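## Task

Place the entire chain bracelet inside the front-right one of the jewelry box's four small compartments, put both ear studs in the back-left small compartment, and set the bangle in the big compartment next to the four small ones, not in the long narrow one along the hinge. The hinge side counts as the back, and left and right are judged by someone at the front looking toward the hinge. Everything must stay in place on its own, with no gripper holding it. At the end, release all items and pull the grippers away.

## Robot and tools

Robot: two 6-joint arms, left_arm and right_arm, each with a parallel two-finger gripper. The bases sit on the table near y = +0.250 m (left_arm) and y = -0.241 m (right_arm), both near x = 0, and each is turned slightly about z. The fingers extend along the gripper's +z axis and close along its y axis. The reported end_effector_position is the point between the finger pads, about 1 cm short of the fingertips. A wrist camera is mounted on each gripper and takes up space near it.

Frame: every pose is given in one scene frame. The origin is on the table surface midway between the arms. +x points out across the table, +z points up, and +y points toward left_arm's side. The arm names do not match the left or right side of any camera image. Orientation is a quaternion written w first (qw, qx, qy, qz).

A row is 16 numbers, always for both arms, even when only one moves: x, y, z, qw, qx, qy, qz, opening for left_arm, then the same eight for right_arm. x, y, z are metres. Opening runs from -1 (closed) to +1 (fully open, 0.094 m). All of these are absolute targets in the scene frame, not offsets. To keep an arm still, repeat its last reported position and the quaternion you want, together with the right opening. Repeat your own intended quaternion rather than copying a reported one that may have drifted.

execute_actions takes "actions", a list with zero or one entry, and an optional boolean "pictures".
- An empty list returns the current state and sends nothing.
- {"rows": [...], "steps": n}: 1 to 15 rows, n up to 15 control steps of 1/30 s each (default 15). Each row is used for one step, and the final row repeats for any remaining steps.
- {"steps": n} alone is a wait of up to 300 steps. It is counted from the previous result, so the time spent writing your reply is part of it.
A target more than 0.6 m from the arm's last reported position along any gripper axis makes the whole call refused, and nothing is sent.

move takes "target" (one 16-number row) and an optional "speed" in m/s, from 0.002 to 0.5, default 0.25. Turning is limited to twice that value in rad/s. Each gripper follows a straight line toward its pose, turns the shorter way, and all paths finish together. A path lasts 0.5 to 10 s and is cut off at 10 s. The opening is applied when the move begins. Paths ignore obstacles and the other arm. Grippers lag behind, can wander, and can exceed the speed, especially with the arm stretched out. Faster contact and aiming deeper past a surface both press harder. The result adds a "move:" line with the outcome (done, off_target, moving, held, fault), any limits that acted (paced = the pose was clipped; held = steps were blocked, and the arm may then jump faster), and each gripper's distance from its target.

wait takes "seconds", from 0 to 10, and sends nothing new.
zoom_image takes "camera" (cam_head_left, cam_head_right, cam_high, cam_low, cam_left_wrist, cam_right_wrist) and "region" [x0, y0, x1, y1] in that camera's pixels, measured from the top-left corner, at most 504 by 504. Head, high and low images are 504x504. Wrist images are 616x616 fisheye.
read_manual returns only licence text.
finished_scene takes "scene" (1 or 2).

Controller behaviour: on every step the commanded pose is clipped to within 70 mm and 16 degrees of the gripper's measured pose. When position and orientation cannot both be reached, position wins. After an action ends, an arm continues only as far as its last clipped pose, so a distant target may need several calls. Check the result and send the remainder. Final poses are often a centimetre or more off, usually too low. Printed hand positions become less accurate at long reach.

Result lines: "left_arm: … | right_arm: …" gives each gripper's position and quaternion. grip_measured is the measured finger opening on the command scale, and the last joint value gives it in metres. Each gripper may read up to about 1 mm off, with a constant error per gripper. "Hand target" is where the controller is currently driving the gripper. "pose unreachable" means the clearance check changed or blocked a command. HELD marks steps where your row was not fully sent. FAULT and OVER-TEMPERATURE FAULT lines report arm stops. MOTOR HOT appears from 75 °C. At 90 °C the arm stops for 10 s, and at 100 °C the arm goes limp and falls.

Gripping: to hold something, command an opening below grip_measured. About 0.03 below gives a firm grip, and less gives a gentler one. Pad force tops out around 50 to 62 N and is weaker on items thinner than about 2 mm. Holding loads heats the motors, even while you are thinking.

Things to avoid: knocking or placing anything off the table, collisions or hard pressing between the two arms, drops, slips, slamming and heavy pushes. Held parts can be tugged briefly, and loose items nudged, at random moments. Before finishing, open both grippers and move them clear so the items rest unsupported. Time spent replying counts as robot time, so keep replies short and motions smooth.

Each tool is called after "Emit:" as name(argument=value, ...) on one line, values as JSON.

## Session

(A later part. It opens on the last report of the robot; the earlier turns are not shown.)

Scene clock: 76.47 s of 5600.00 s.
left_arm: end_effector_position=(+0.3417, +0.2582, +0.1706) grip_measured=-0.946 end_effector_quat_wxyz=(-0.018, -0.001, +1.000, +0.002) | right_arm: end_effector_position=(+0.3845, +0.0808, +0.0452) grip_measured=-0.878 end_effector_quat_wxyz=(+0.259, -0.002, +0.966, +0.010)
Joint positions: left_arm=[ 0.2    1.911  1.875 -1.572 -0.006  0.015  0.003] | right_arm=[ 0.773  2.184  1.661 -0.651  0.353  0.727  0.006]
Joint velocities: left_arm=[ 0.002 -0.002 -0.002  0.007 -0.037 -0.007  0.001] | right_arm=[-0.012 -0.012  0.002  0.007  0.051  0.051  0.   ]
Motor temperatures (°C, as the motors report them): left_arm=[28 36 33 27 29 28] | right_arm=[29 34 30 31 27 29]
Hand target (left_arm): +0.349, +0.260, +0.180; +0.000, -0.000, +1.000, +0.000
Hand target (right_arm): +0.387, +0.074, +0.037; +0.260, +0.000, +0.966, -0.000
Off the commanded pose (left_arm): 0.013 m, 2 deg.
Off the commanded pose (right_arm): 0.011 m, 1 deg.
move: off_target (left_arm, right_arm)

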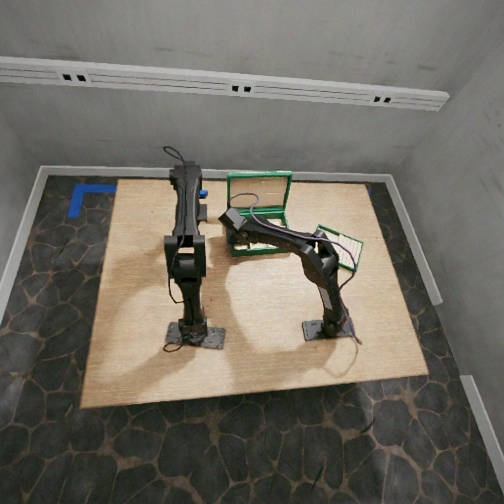

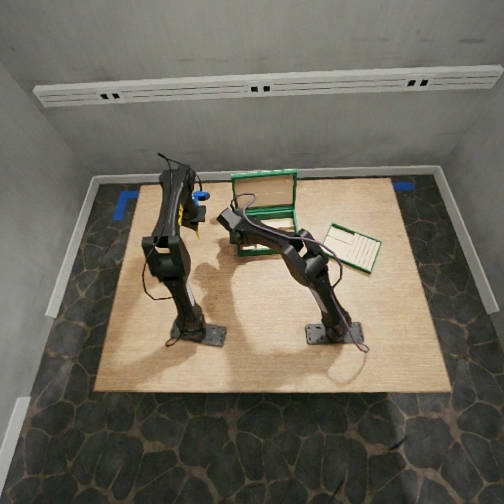

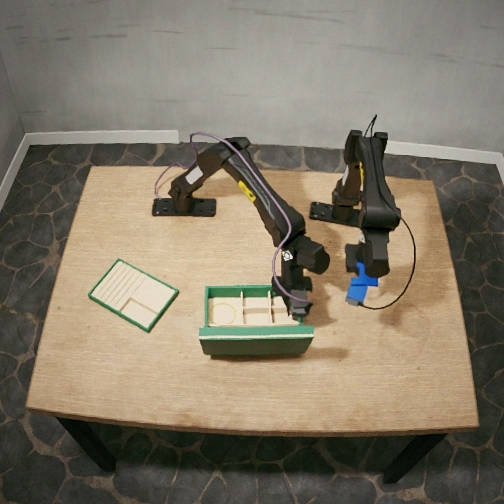

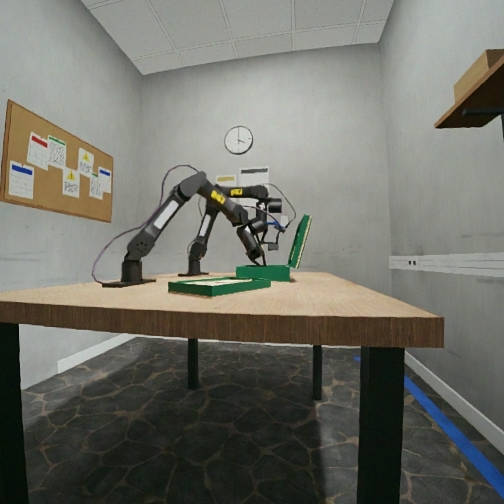

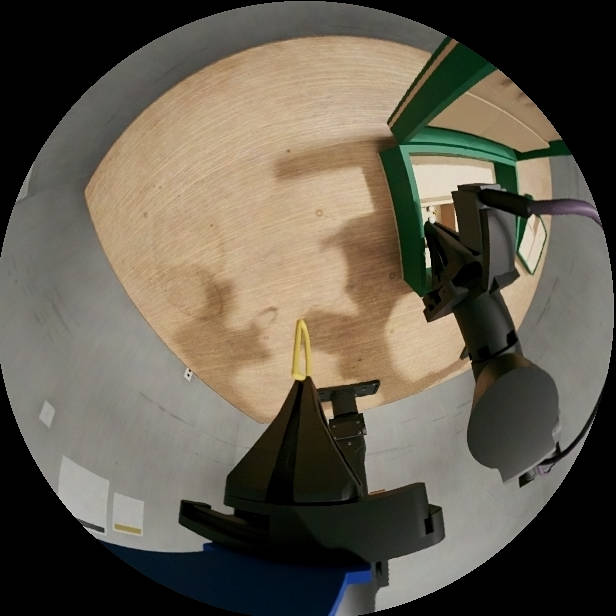

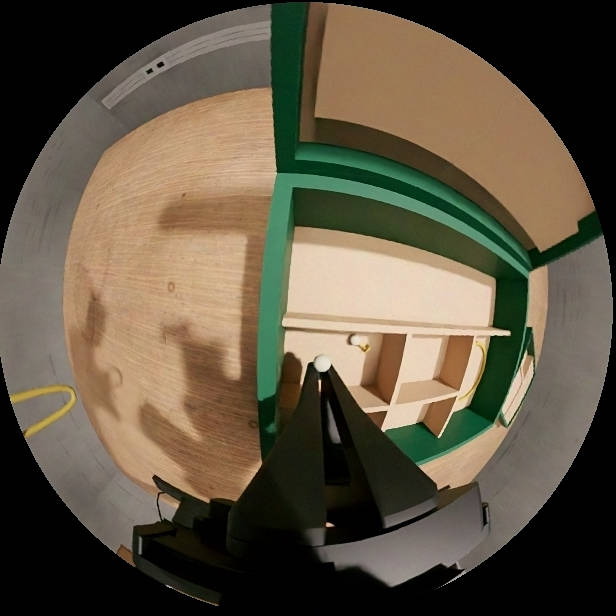

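Emit:
move(target=[0.35,0.26,0.18,0,0,1,0,-0.96,0.388,0.075,0.037,0.26,0,0.966,0,-0.7])

Emit:
move(target=[0.35,0.26,0.18,0,-0.707,0.707,0,-0.96,0.35,0.04,0.13,0.26,0,0.966,0,-0.7], speed=0.12)

Emit:
move(target=[0.36,-0.005,0.17,0,-0.707,0.707,0,-0.96,0.12,-0.3,0.13,0,0,1,0,-0.7], speed=0.15)

Emit:
move(target=[0.36,-0.005,0.125,0,-0.707,0.707,0,-0.96,0.12,-0.3,0.13,0,0,1,0,-0.7], speed=0.05)

Scene clock: 78.83 s of 5600.00 s.
left_arm: end_effector_position=(+0.3417, +0.2582, +0.1706) grip_measured=-0.946 end_effector_quat_wxyz=(-0.018, -0.001, +1.000, +0.002) | right_arm: end_effector_position=(+0.3848, +0.0811, +0.0453) grip_measured=-0.702 end_effector_quat_wxyz=(+0.260, -0.002, +0.966, +0.011)
Joint positions: left_arm=[ 0.2    1.911  1.875 -1.572 -0.006  0.015  0.003] | right_arm=[ 0.773  2.184  1.661 -0.649  0.353  0.727  0.014]
Joint velocities: left_arm=[-0.022 -0.002  0.002 -0.022 -0.037 -0.051 -0.001] | right_arm=[-0.022 -0.002 -0.007  0.037 -0.125  0.051  0.   ]
Motor temperatures (°C, as the motors report them): left_arm=[28 36 33 27 29 28] | right_arm=[29 35 30 31 27 29]
Hand target (left_arm): +0.349, +0.260, +0.180; +0.000, -0.000, +1.000, +0.000
Hand target (right_arm): +0.388, +0.075, +0.037; +0.260, -0.000, +0.966, -0.000
Off the commanded pose (left_arm): 0.013 m, 2 deg.
Off the commanded pose (right_arm): 0.011 m, 1 deg.
move: off_target (left_arm, right_arm)

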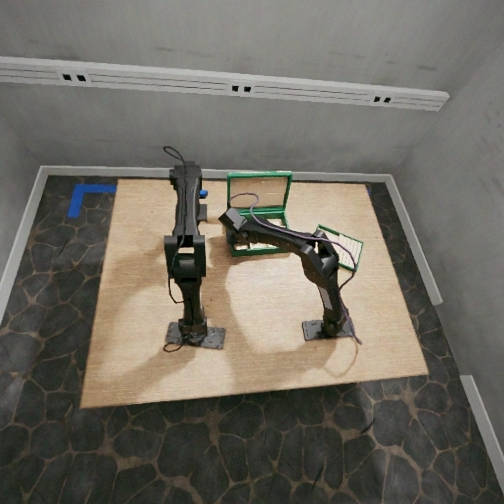

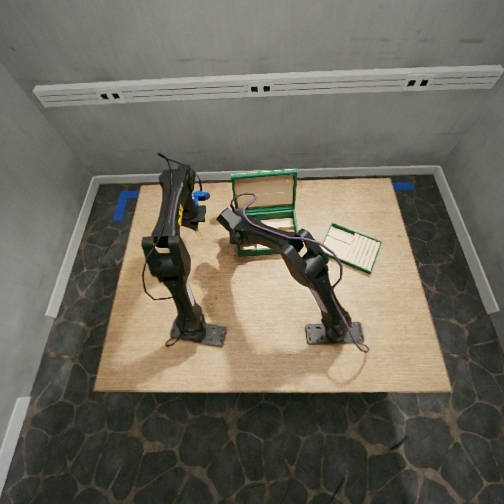

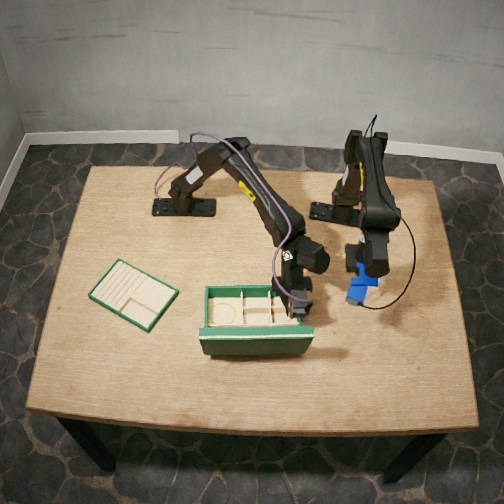

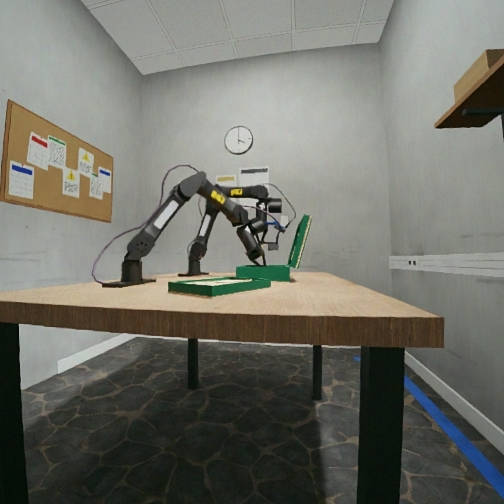

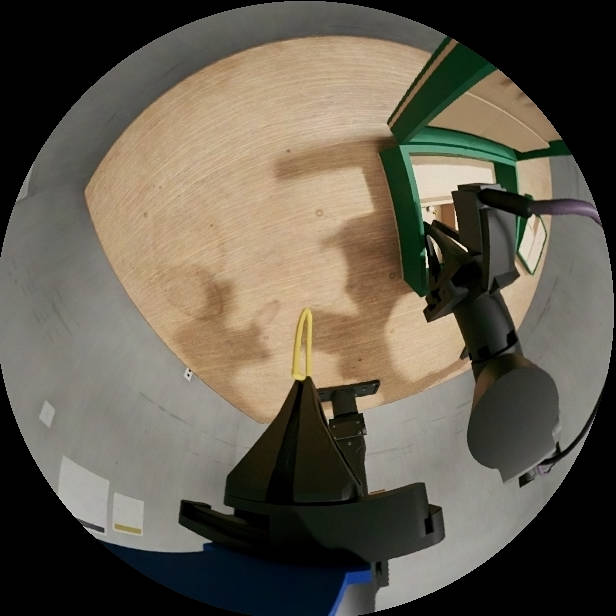

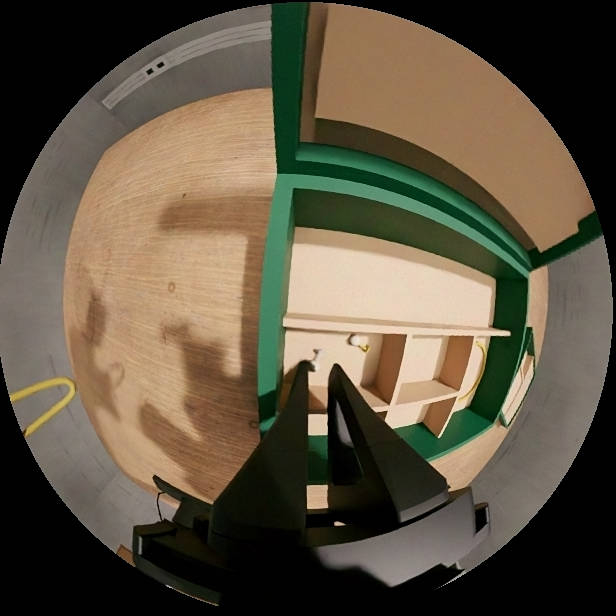

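Scene clock: 85.80 s of 5600.00 s.
left_arm: end_effector_position=(+0.3418, +0.2565, +0.1706) grip_measured=-0.946 end_effector_quat_wxyz=(+0.015, +0.700, -0.714, -0.011) | right_arm: end_effector_position=(+0.3548, +0.0492, +0.1274) grip_measured=-0.702 end_effector_quat_wxyz=(+0.263, -0.001, +0.965, +0.012)
Joint positions: left_arm=[ 0.2    1.911  1.875 -1.572  0.004 -1.533  0.003] | right_arm=[ 0.773  1.95   1.637 -0.854  0.356  0.727  0.014]
Joint velocities: left_arm=[ 0.007  0.002 -0.002  0.007 -0.037 -0.051 -0.   ] | right_arm=[ 0.012  0.002 -0.007 -0.066 -0.022  0.007  0.002]
Motor temperatures (°C, as the motors report them): left_arm=[28 36 34 27 29 28] | right_arm=[29 37 30 31 27 29]
Hand target (left_arm): +0.350, +0.260, +0.180; -0.000, +0.707, -0.707, +0.000
Hand target (right_arm): +0.350, +0.041, +0.130; +0.260, -0.000, +0.966, +0.000
Off the commanded pose (left_arm): 0.013 m, 2 deg.
Off the commanded pose (right_arm): 0.011 m, 1 deg.
move: off_target (left_arm, right_arm)

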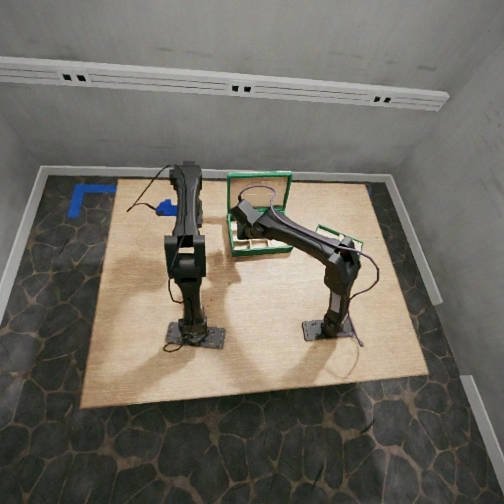

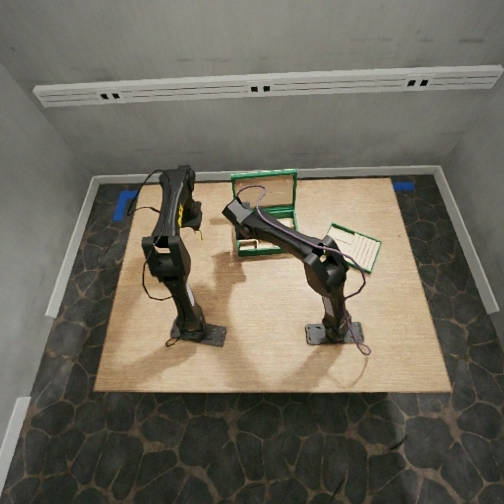

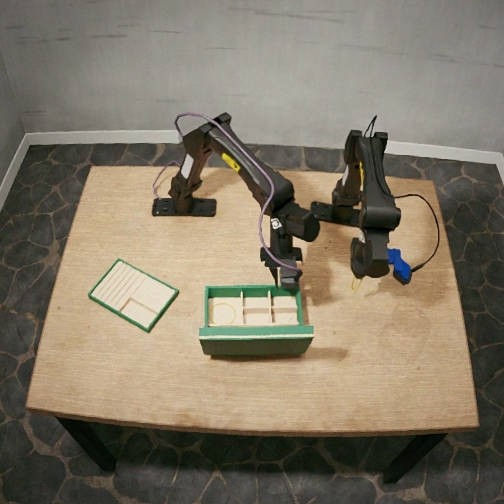

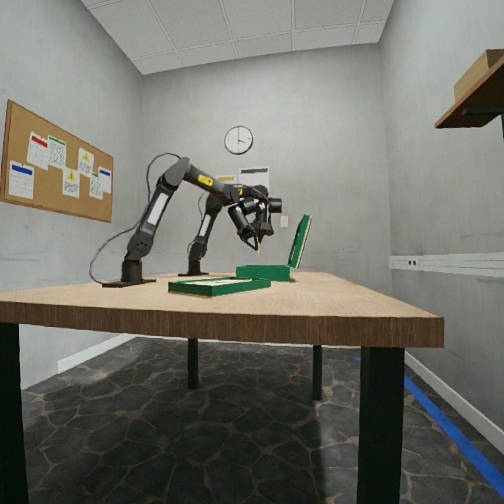

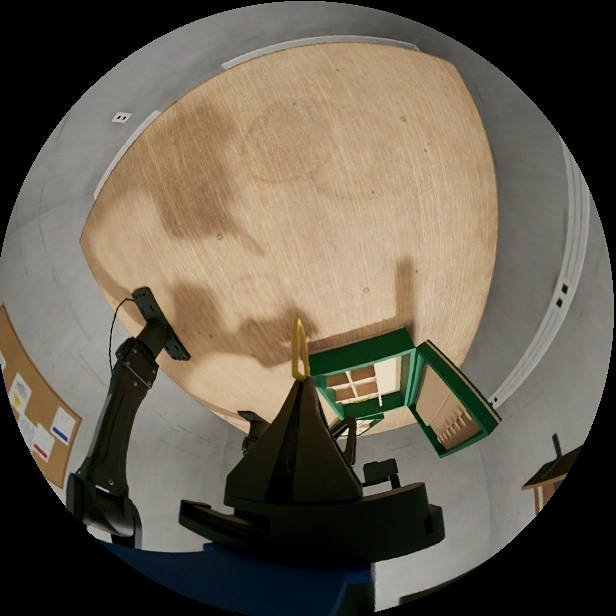

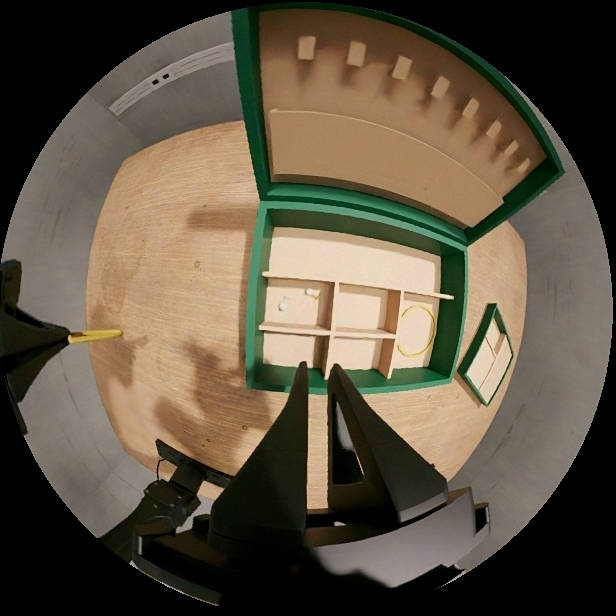

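Scene clock: 89.27 s of 5600.00 s.
left_arm: end_effector_position=(+0.3598, -0.0007, +0.1621) grip_measured=-0.946 end_effector_quat_wxyz=(+0.006, +0.675, -0.737, +0.047) | right_arm: end_effector_position=(+0.1225, -0.2989, +0.1306) grip_measured=-0.702 end_effector_quat_wxyz=(-0.001, -0.002, +1.000, -0.006)
Joint positions: left_arm=[-0.41   2.227  2.317 -1.571  0.034 -2.077  0.003] | right_arm=[-0.432  1.073  0.946 -1.441  0.013 -0.407  0.014]
Joint velocities: left_arm=[-0.002 -0.012 -0.002  0.007 -0.066  0.066 -0.   ] | right_arm=[-0.002 -0.002 -0.002 -0.051  0.095 -0.081 -0.   ]
Motor temperatures (°C, as the motors report them): left_arm=[28 36 34 27 29 28] | right_arm=[29 36 30 31 27 29]
Hand target (left_arm): +0.363, -0.005, +0.170; -0.003, -0.676, +0.735, -0.060
Hand target (right_arm): +0.115, -0.296, +0.130; -0.007, -0.002, +1.000, -0.001
Off the commanded pose (left_arm): 0.009 m, 7 deg.
Off the commanded pose (right_arm): 0.003 m, 1 deg.
joint sent to its limit (left arm) — the command would take joint 4 (wrist pitch) past its lower limit and joint 6 (wrist roll) past its lower limit, so those joints were sent only as far as their limits.
move: off_target (left_arm)

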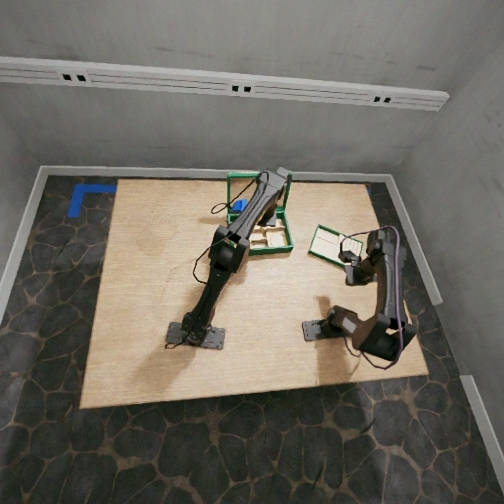

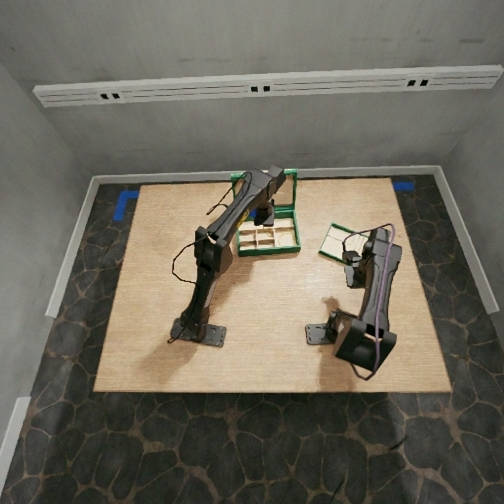

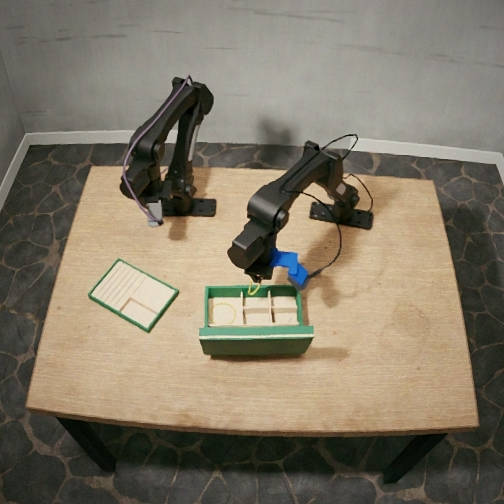

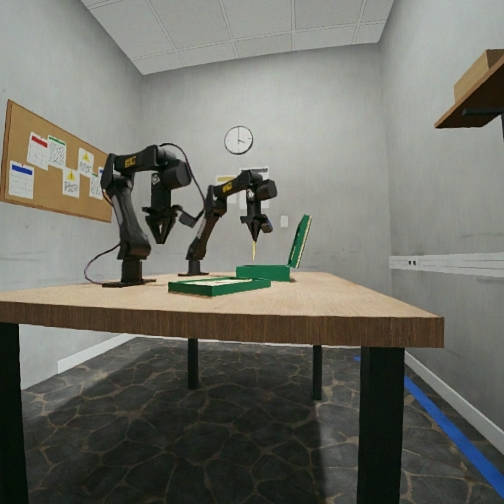

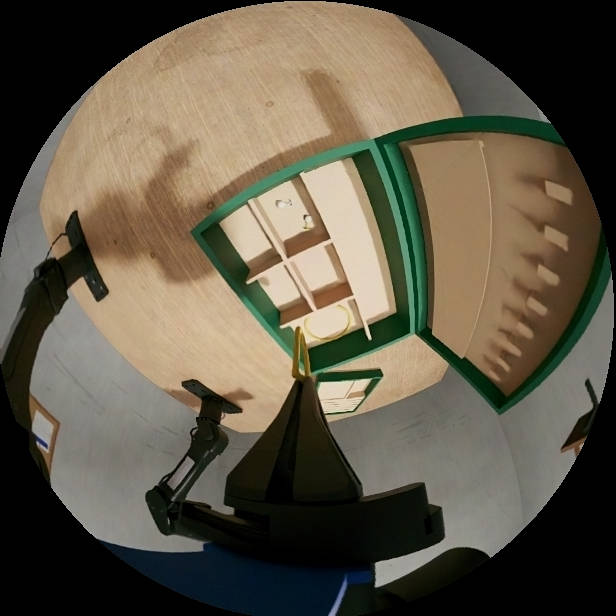

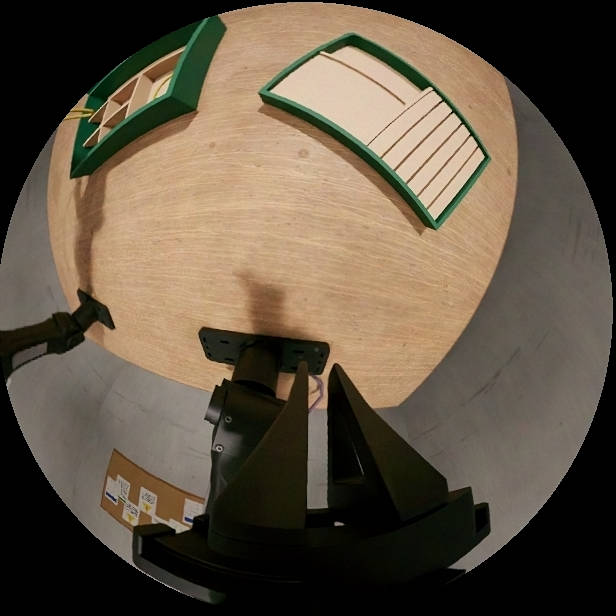

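Scene clock: 90.87 s of 5600.00 s.
left_arm: end_effector_position=(+0.3615, -0.0020, +0.1234) grip_measured=-0.946 end_effector_quat_wxyz=(+0.017, +0.676, -0.737, +0.003) | right_arm: end_effector_position=(+0.1215, -0.3011, +0.1306) grip_measured=-0.702 end_effector_quat_wxyz=(-0.001, -0.002, +1.000, -0.005)
Joint positions: left_arm=[-0.41   2.319  2.317 -1.571  0.035 -2.077  0.003] | right_arm=[-0.451  1.073  0.946 -1.441  0.01  -0.425  0.014]
Joint velocities: left_arm=[-0.012 -0.012  0.002 -0.022 -0.037 -0.051 -0.   ] | right_arm=[ 0.017  0.012 -0.002 -0.022  0.022  0.022 -0.001]
Motor temperatures (°C, as the motors report them): left_arm=[28 36 34 27 29 28] | right_arm=[29 36 30 31 27 29]
Hand target (left_arm): +0.360, -0.005, +0.125; +0.017, +0.677, -0.736, +0.004
Hand target (right_arm): +0.120, -0.300, +0.130; -0.000, +0.000, +1.000, +0.000
Off the commanded pose (left_arm): 0.004 m, 5 deg.
Off the commanded pose (right_arm): 0.002 m, 1 deg.
joint sent to its limit (left arm) — the command would take joint 4 (wrist pitch) past its lower limit and joint 6 (wrist roll) past its lower limit, so those joints were sent only as far as their limits.
move: off_target (left_arm)

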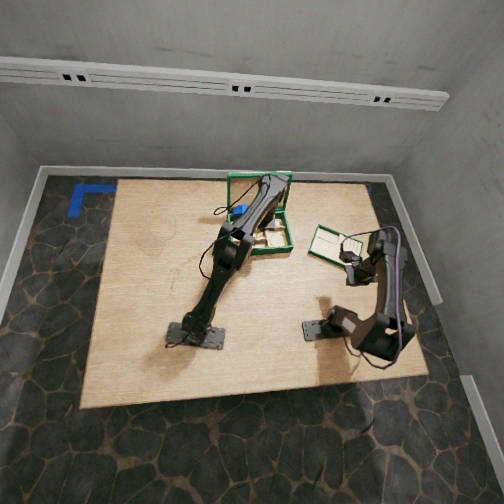

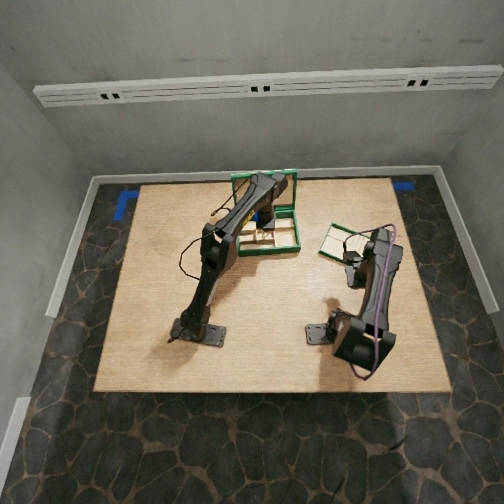

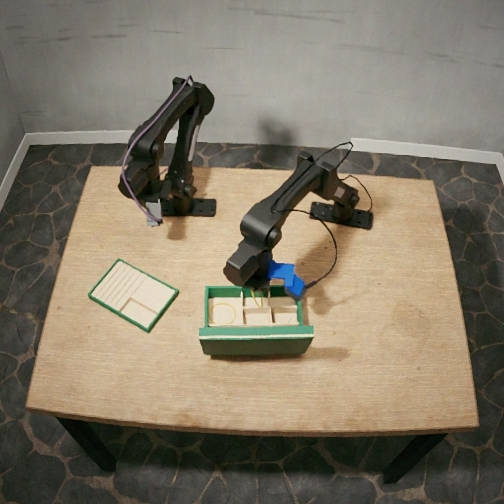

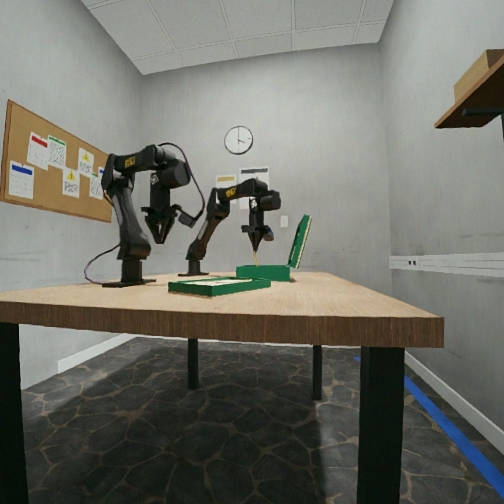

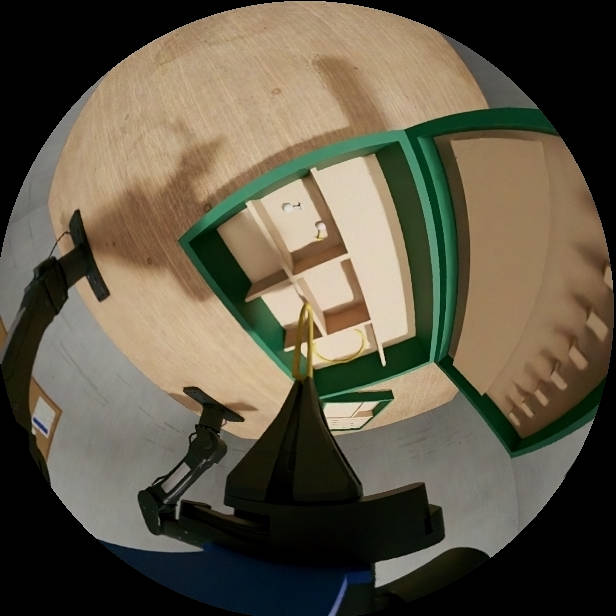

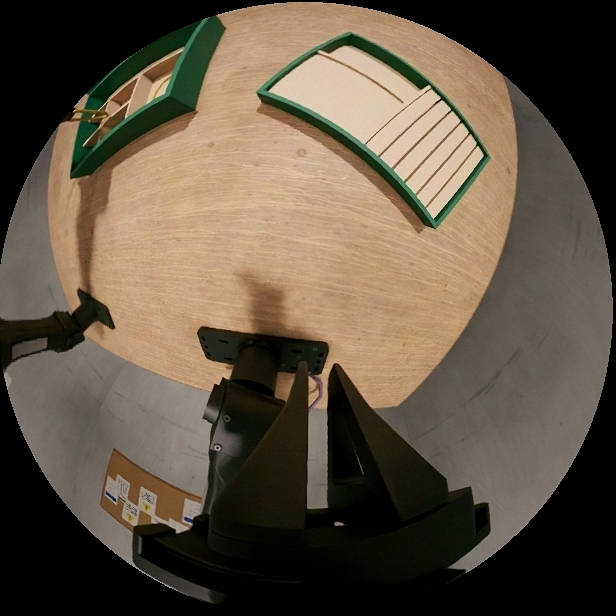

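Too near the divider; shift back.

Emit:
move(target=[0.342,-0.008,0.105,0,-0.68,0.735,0,-0.96,0.12,-0.3,0.13,0,0,1,0,-0.7], speed=0.03)

Emit:
move(target=[0.342,-0.008,0.045,0,-0.68,0.735,0,-0.96,0.12,-0.3,0.13,0,0,1,0,-0.7], speed=0.03)

Scene clock: 93.03 s of 5600.00 s.
left_arm: end_effector_position=(+0.3450, -0.0092, +0.0947) grip_measured=-0.946 end_effector_quat_wxyz=(+0.020, +0.663, -0.748, -0.008) | right_arm: end_effector_position=(+0.1215, -0.3011, +0.1306) grip_measured=-0.702 end_effector_quat_wxyz=(-0.001, -0.002, +1.000, -0.005)
Joint positions: left_arm=[-0.444  2.268  2.114 -1.441  0.036 -2.077  0.003] | right_arm=[-0.451  1.073  0.946 -1.441  0.01  -0.425  0.014]
Joint velocities: left_arm=[-0.012 -0.007  0.007 -0.022  0.022 -0.007  0.001] | right_arm=[-0.022  0.012 -0.007  0.007 -0.037  0.022 -0.   ]
Motor temperatures (°C, as the motors report them): left_arm=[28 37 34 27 29 28] | right_arm=[29 35 30 31 27 29]
Hand target (left_arm): +0.343, -0.008, +0.105; -0.010, -0.663, +0.748, -0.001
Hand target (right_arm): +0.120, -0.300, +0.130; -0.000, +0.000, +1.000, -0.000
Off the commanded pose (left_arm): 0.011 m, 3 deg.
Off the commanded pose (right_arm): 0.002 m, 1 deg.
joint sent to its limit (left arm) — the command would take joint 6 (wrist roll) past its lower limit, so that joint was sent only as far as its limit.
move: off_target (left_arm)

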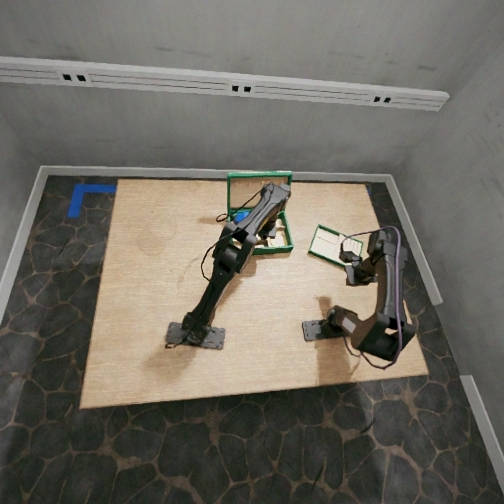

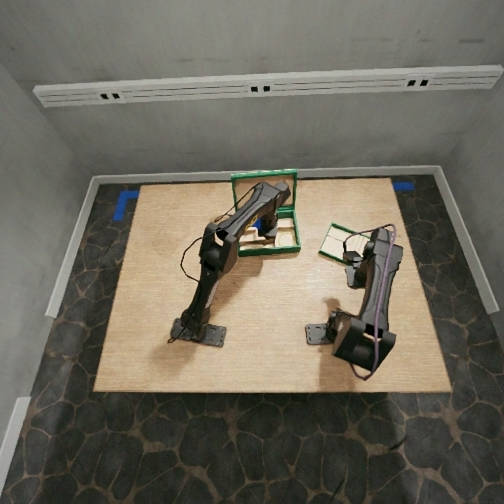

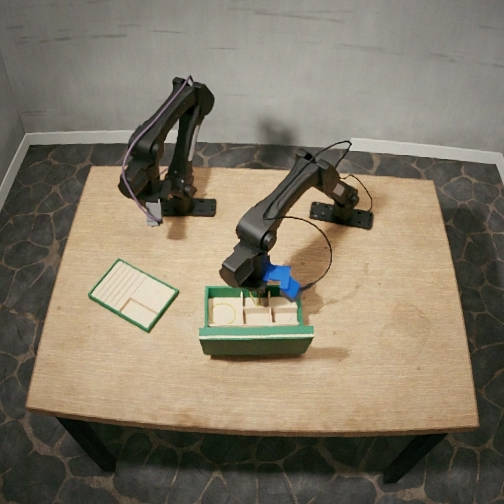

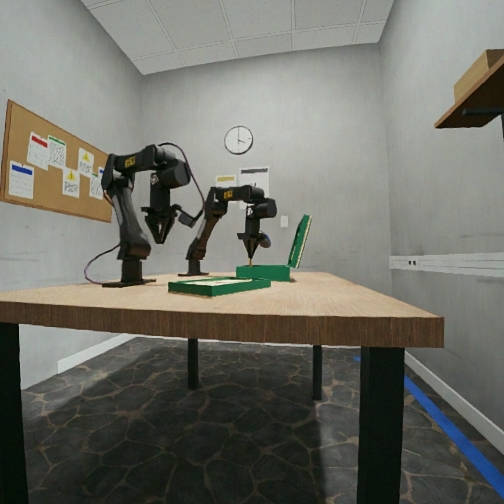

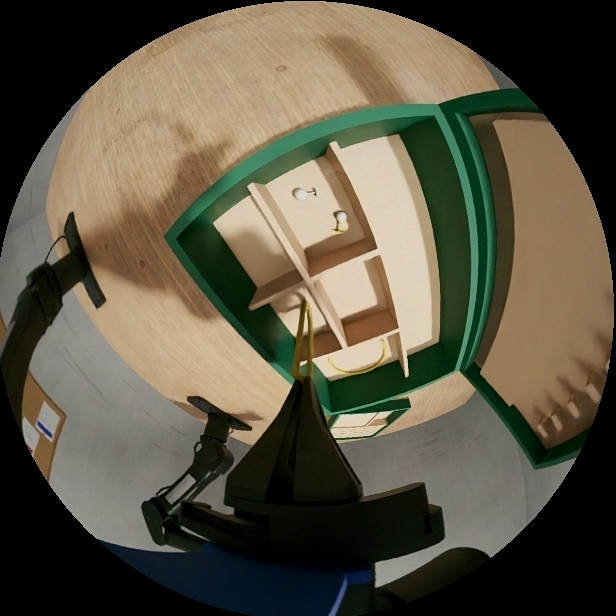

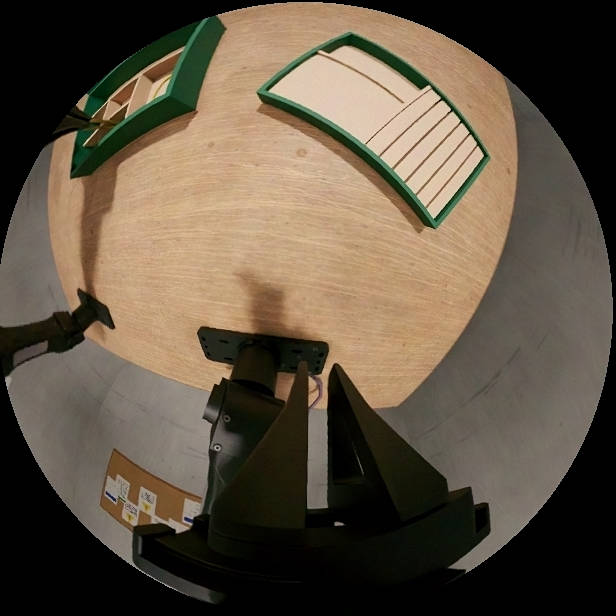

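Scene clock: 95.13 s of 5600.00 s.
left_arm: end_effector_position=(+0.3443, -0.0086, +0.0361) grip_measured=-0.946 end_effector_quat_wxyz=(+0.020, +0.663, -0.748, -0.006) | right_arm: end_effector_position=(+0.1216, -0.3010, +0.1306) grip_measured=-0.702 end_effector_quat_wxyz=(-0.001, -0.002, +1.000, -0.005)
Joint positions: left_arm=[-0.444  2.268  1.881 -1.205  0.036 -2.077  0.003] | right_arm=[-0.451  1.073  0.946 -1.441  0.01  -0.426  0.014]
Joint velocities: left_arm=[-0.002  0.002  0.007  0.037 -0.066  0.007 -0.001] | right_arm=[-0.022 -0.007 -0.022  0.066 -0.022 -0.007  0.   ]
Motor temperatures (°C, as the motors report them): left_arm=[28 38 33 27 29 28] | right_arm=[29 34 30 31 27 29]
Hand target (left_arm): +0.343, -0.008, +0.045; -0.009, -0.663, +0.748, -0.000
Hand target (right_arm): +0.120, -0.300, +0.130; -0.000, -0.000, +1.000, +0.000
Off the commanded pose (left_arm): 0.009 m, 3 deg.
Off the commanded pose (right_arm): 0.002 m, 1 deg.
joint sent to its limit (left arm) — the command would take joint 6 (wrist roll) past its lower limit, so that joint was sent only as far as its limit.
move: off_target (left_arm)

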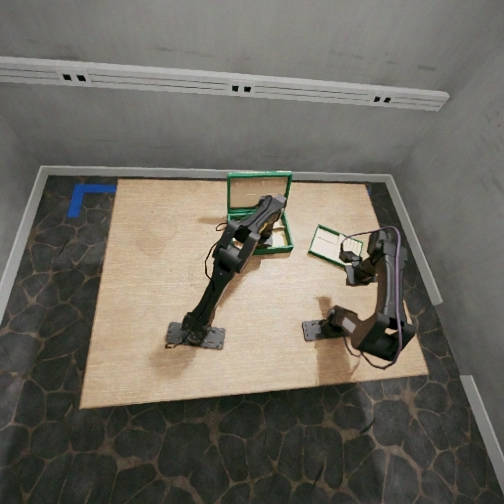

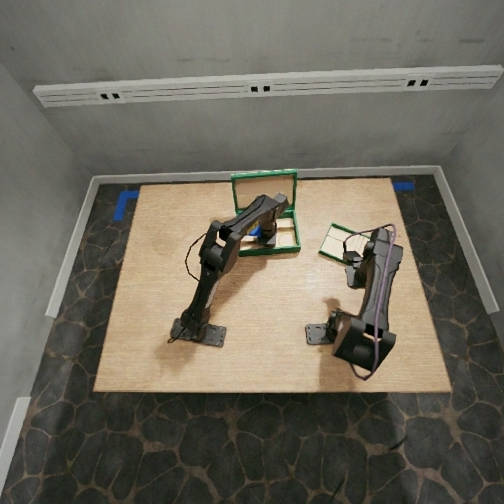

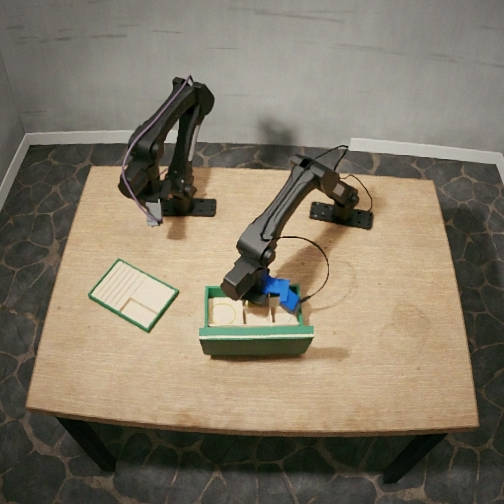

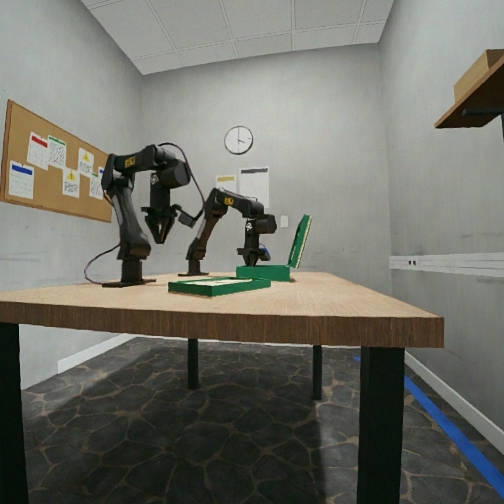

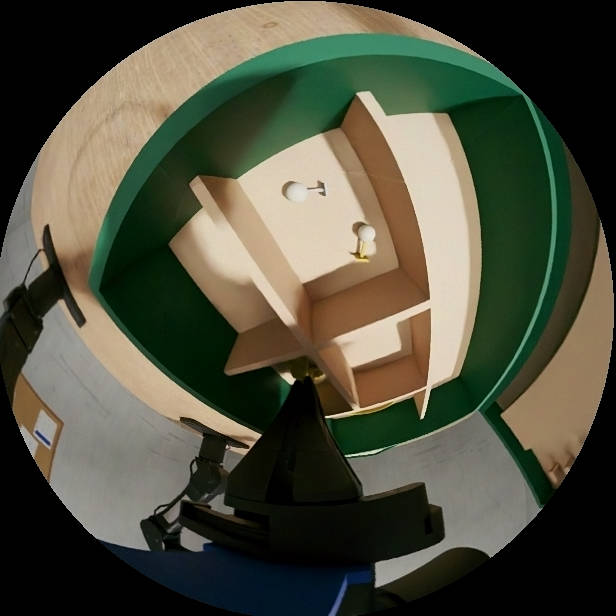

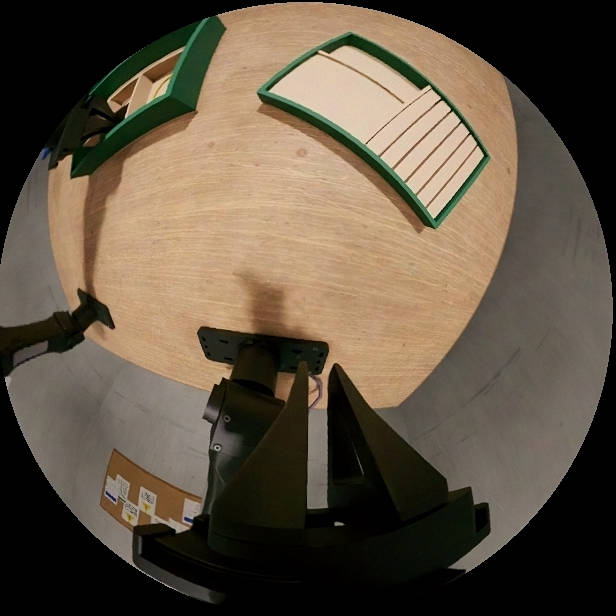

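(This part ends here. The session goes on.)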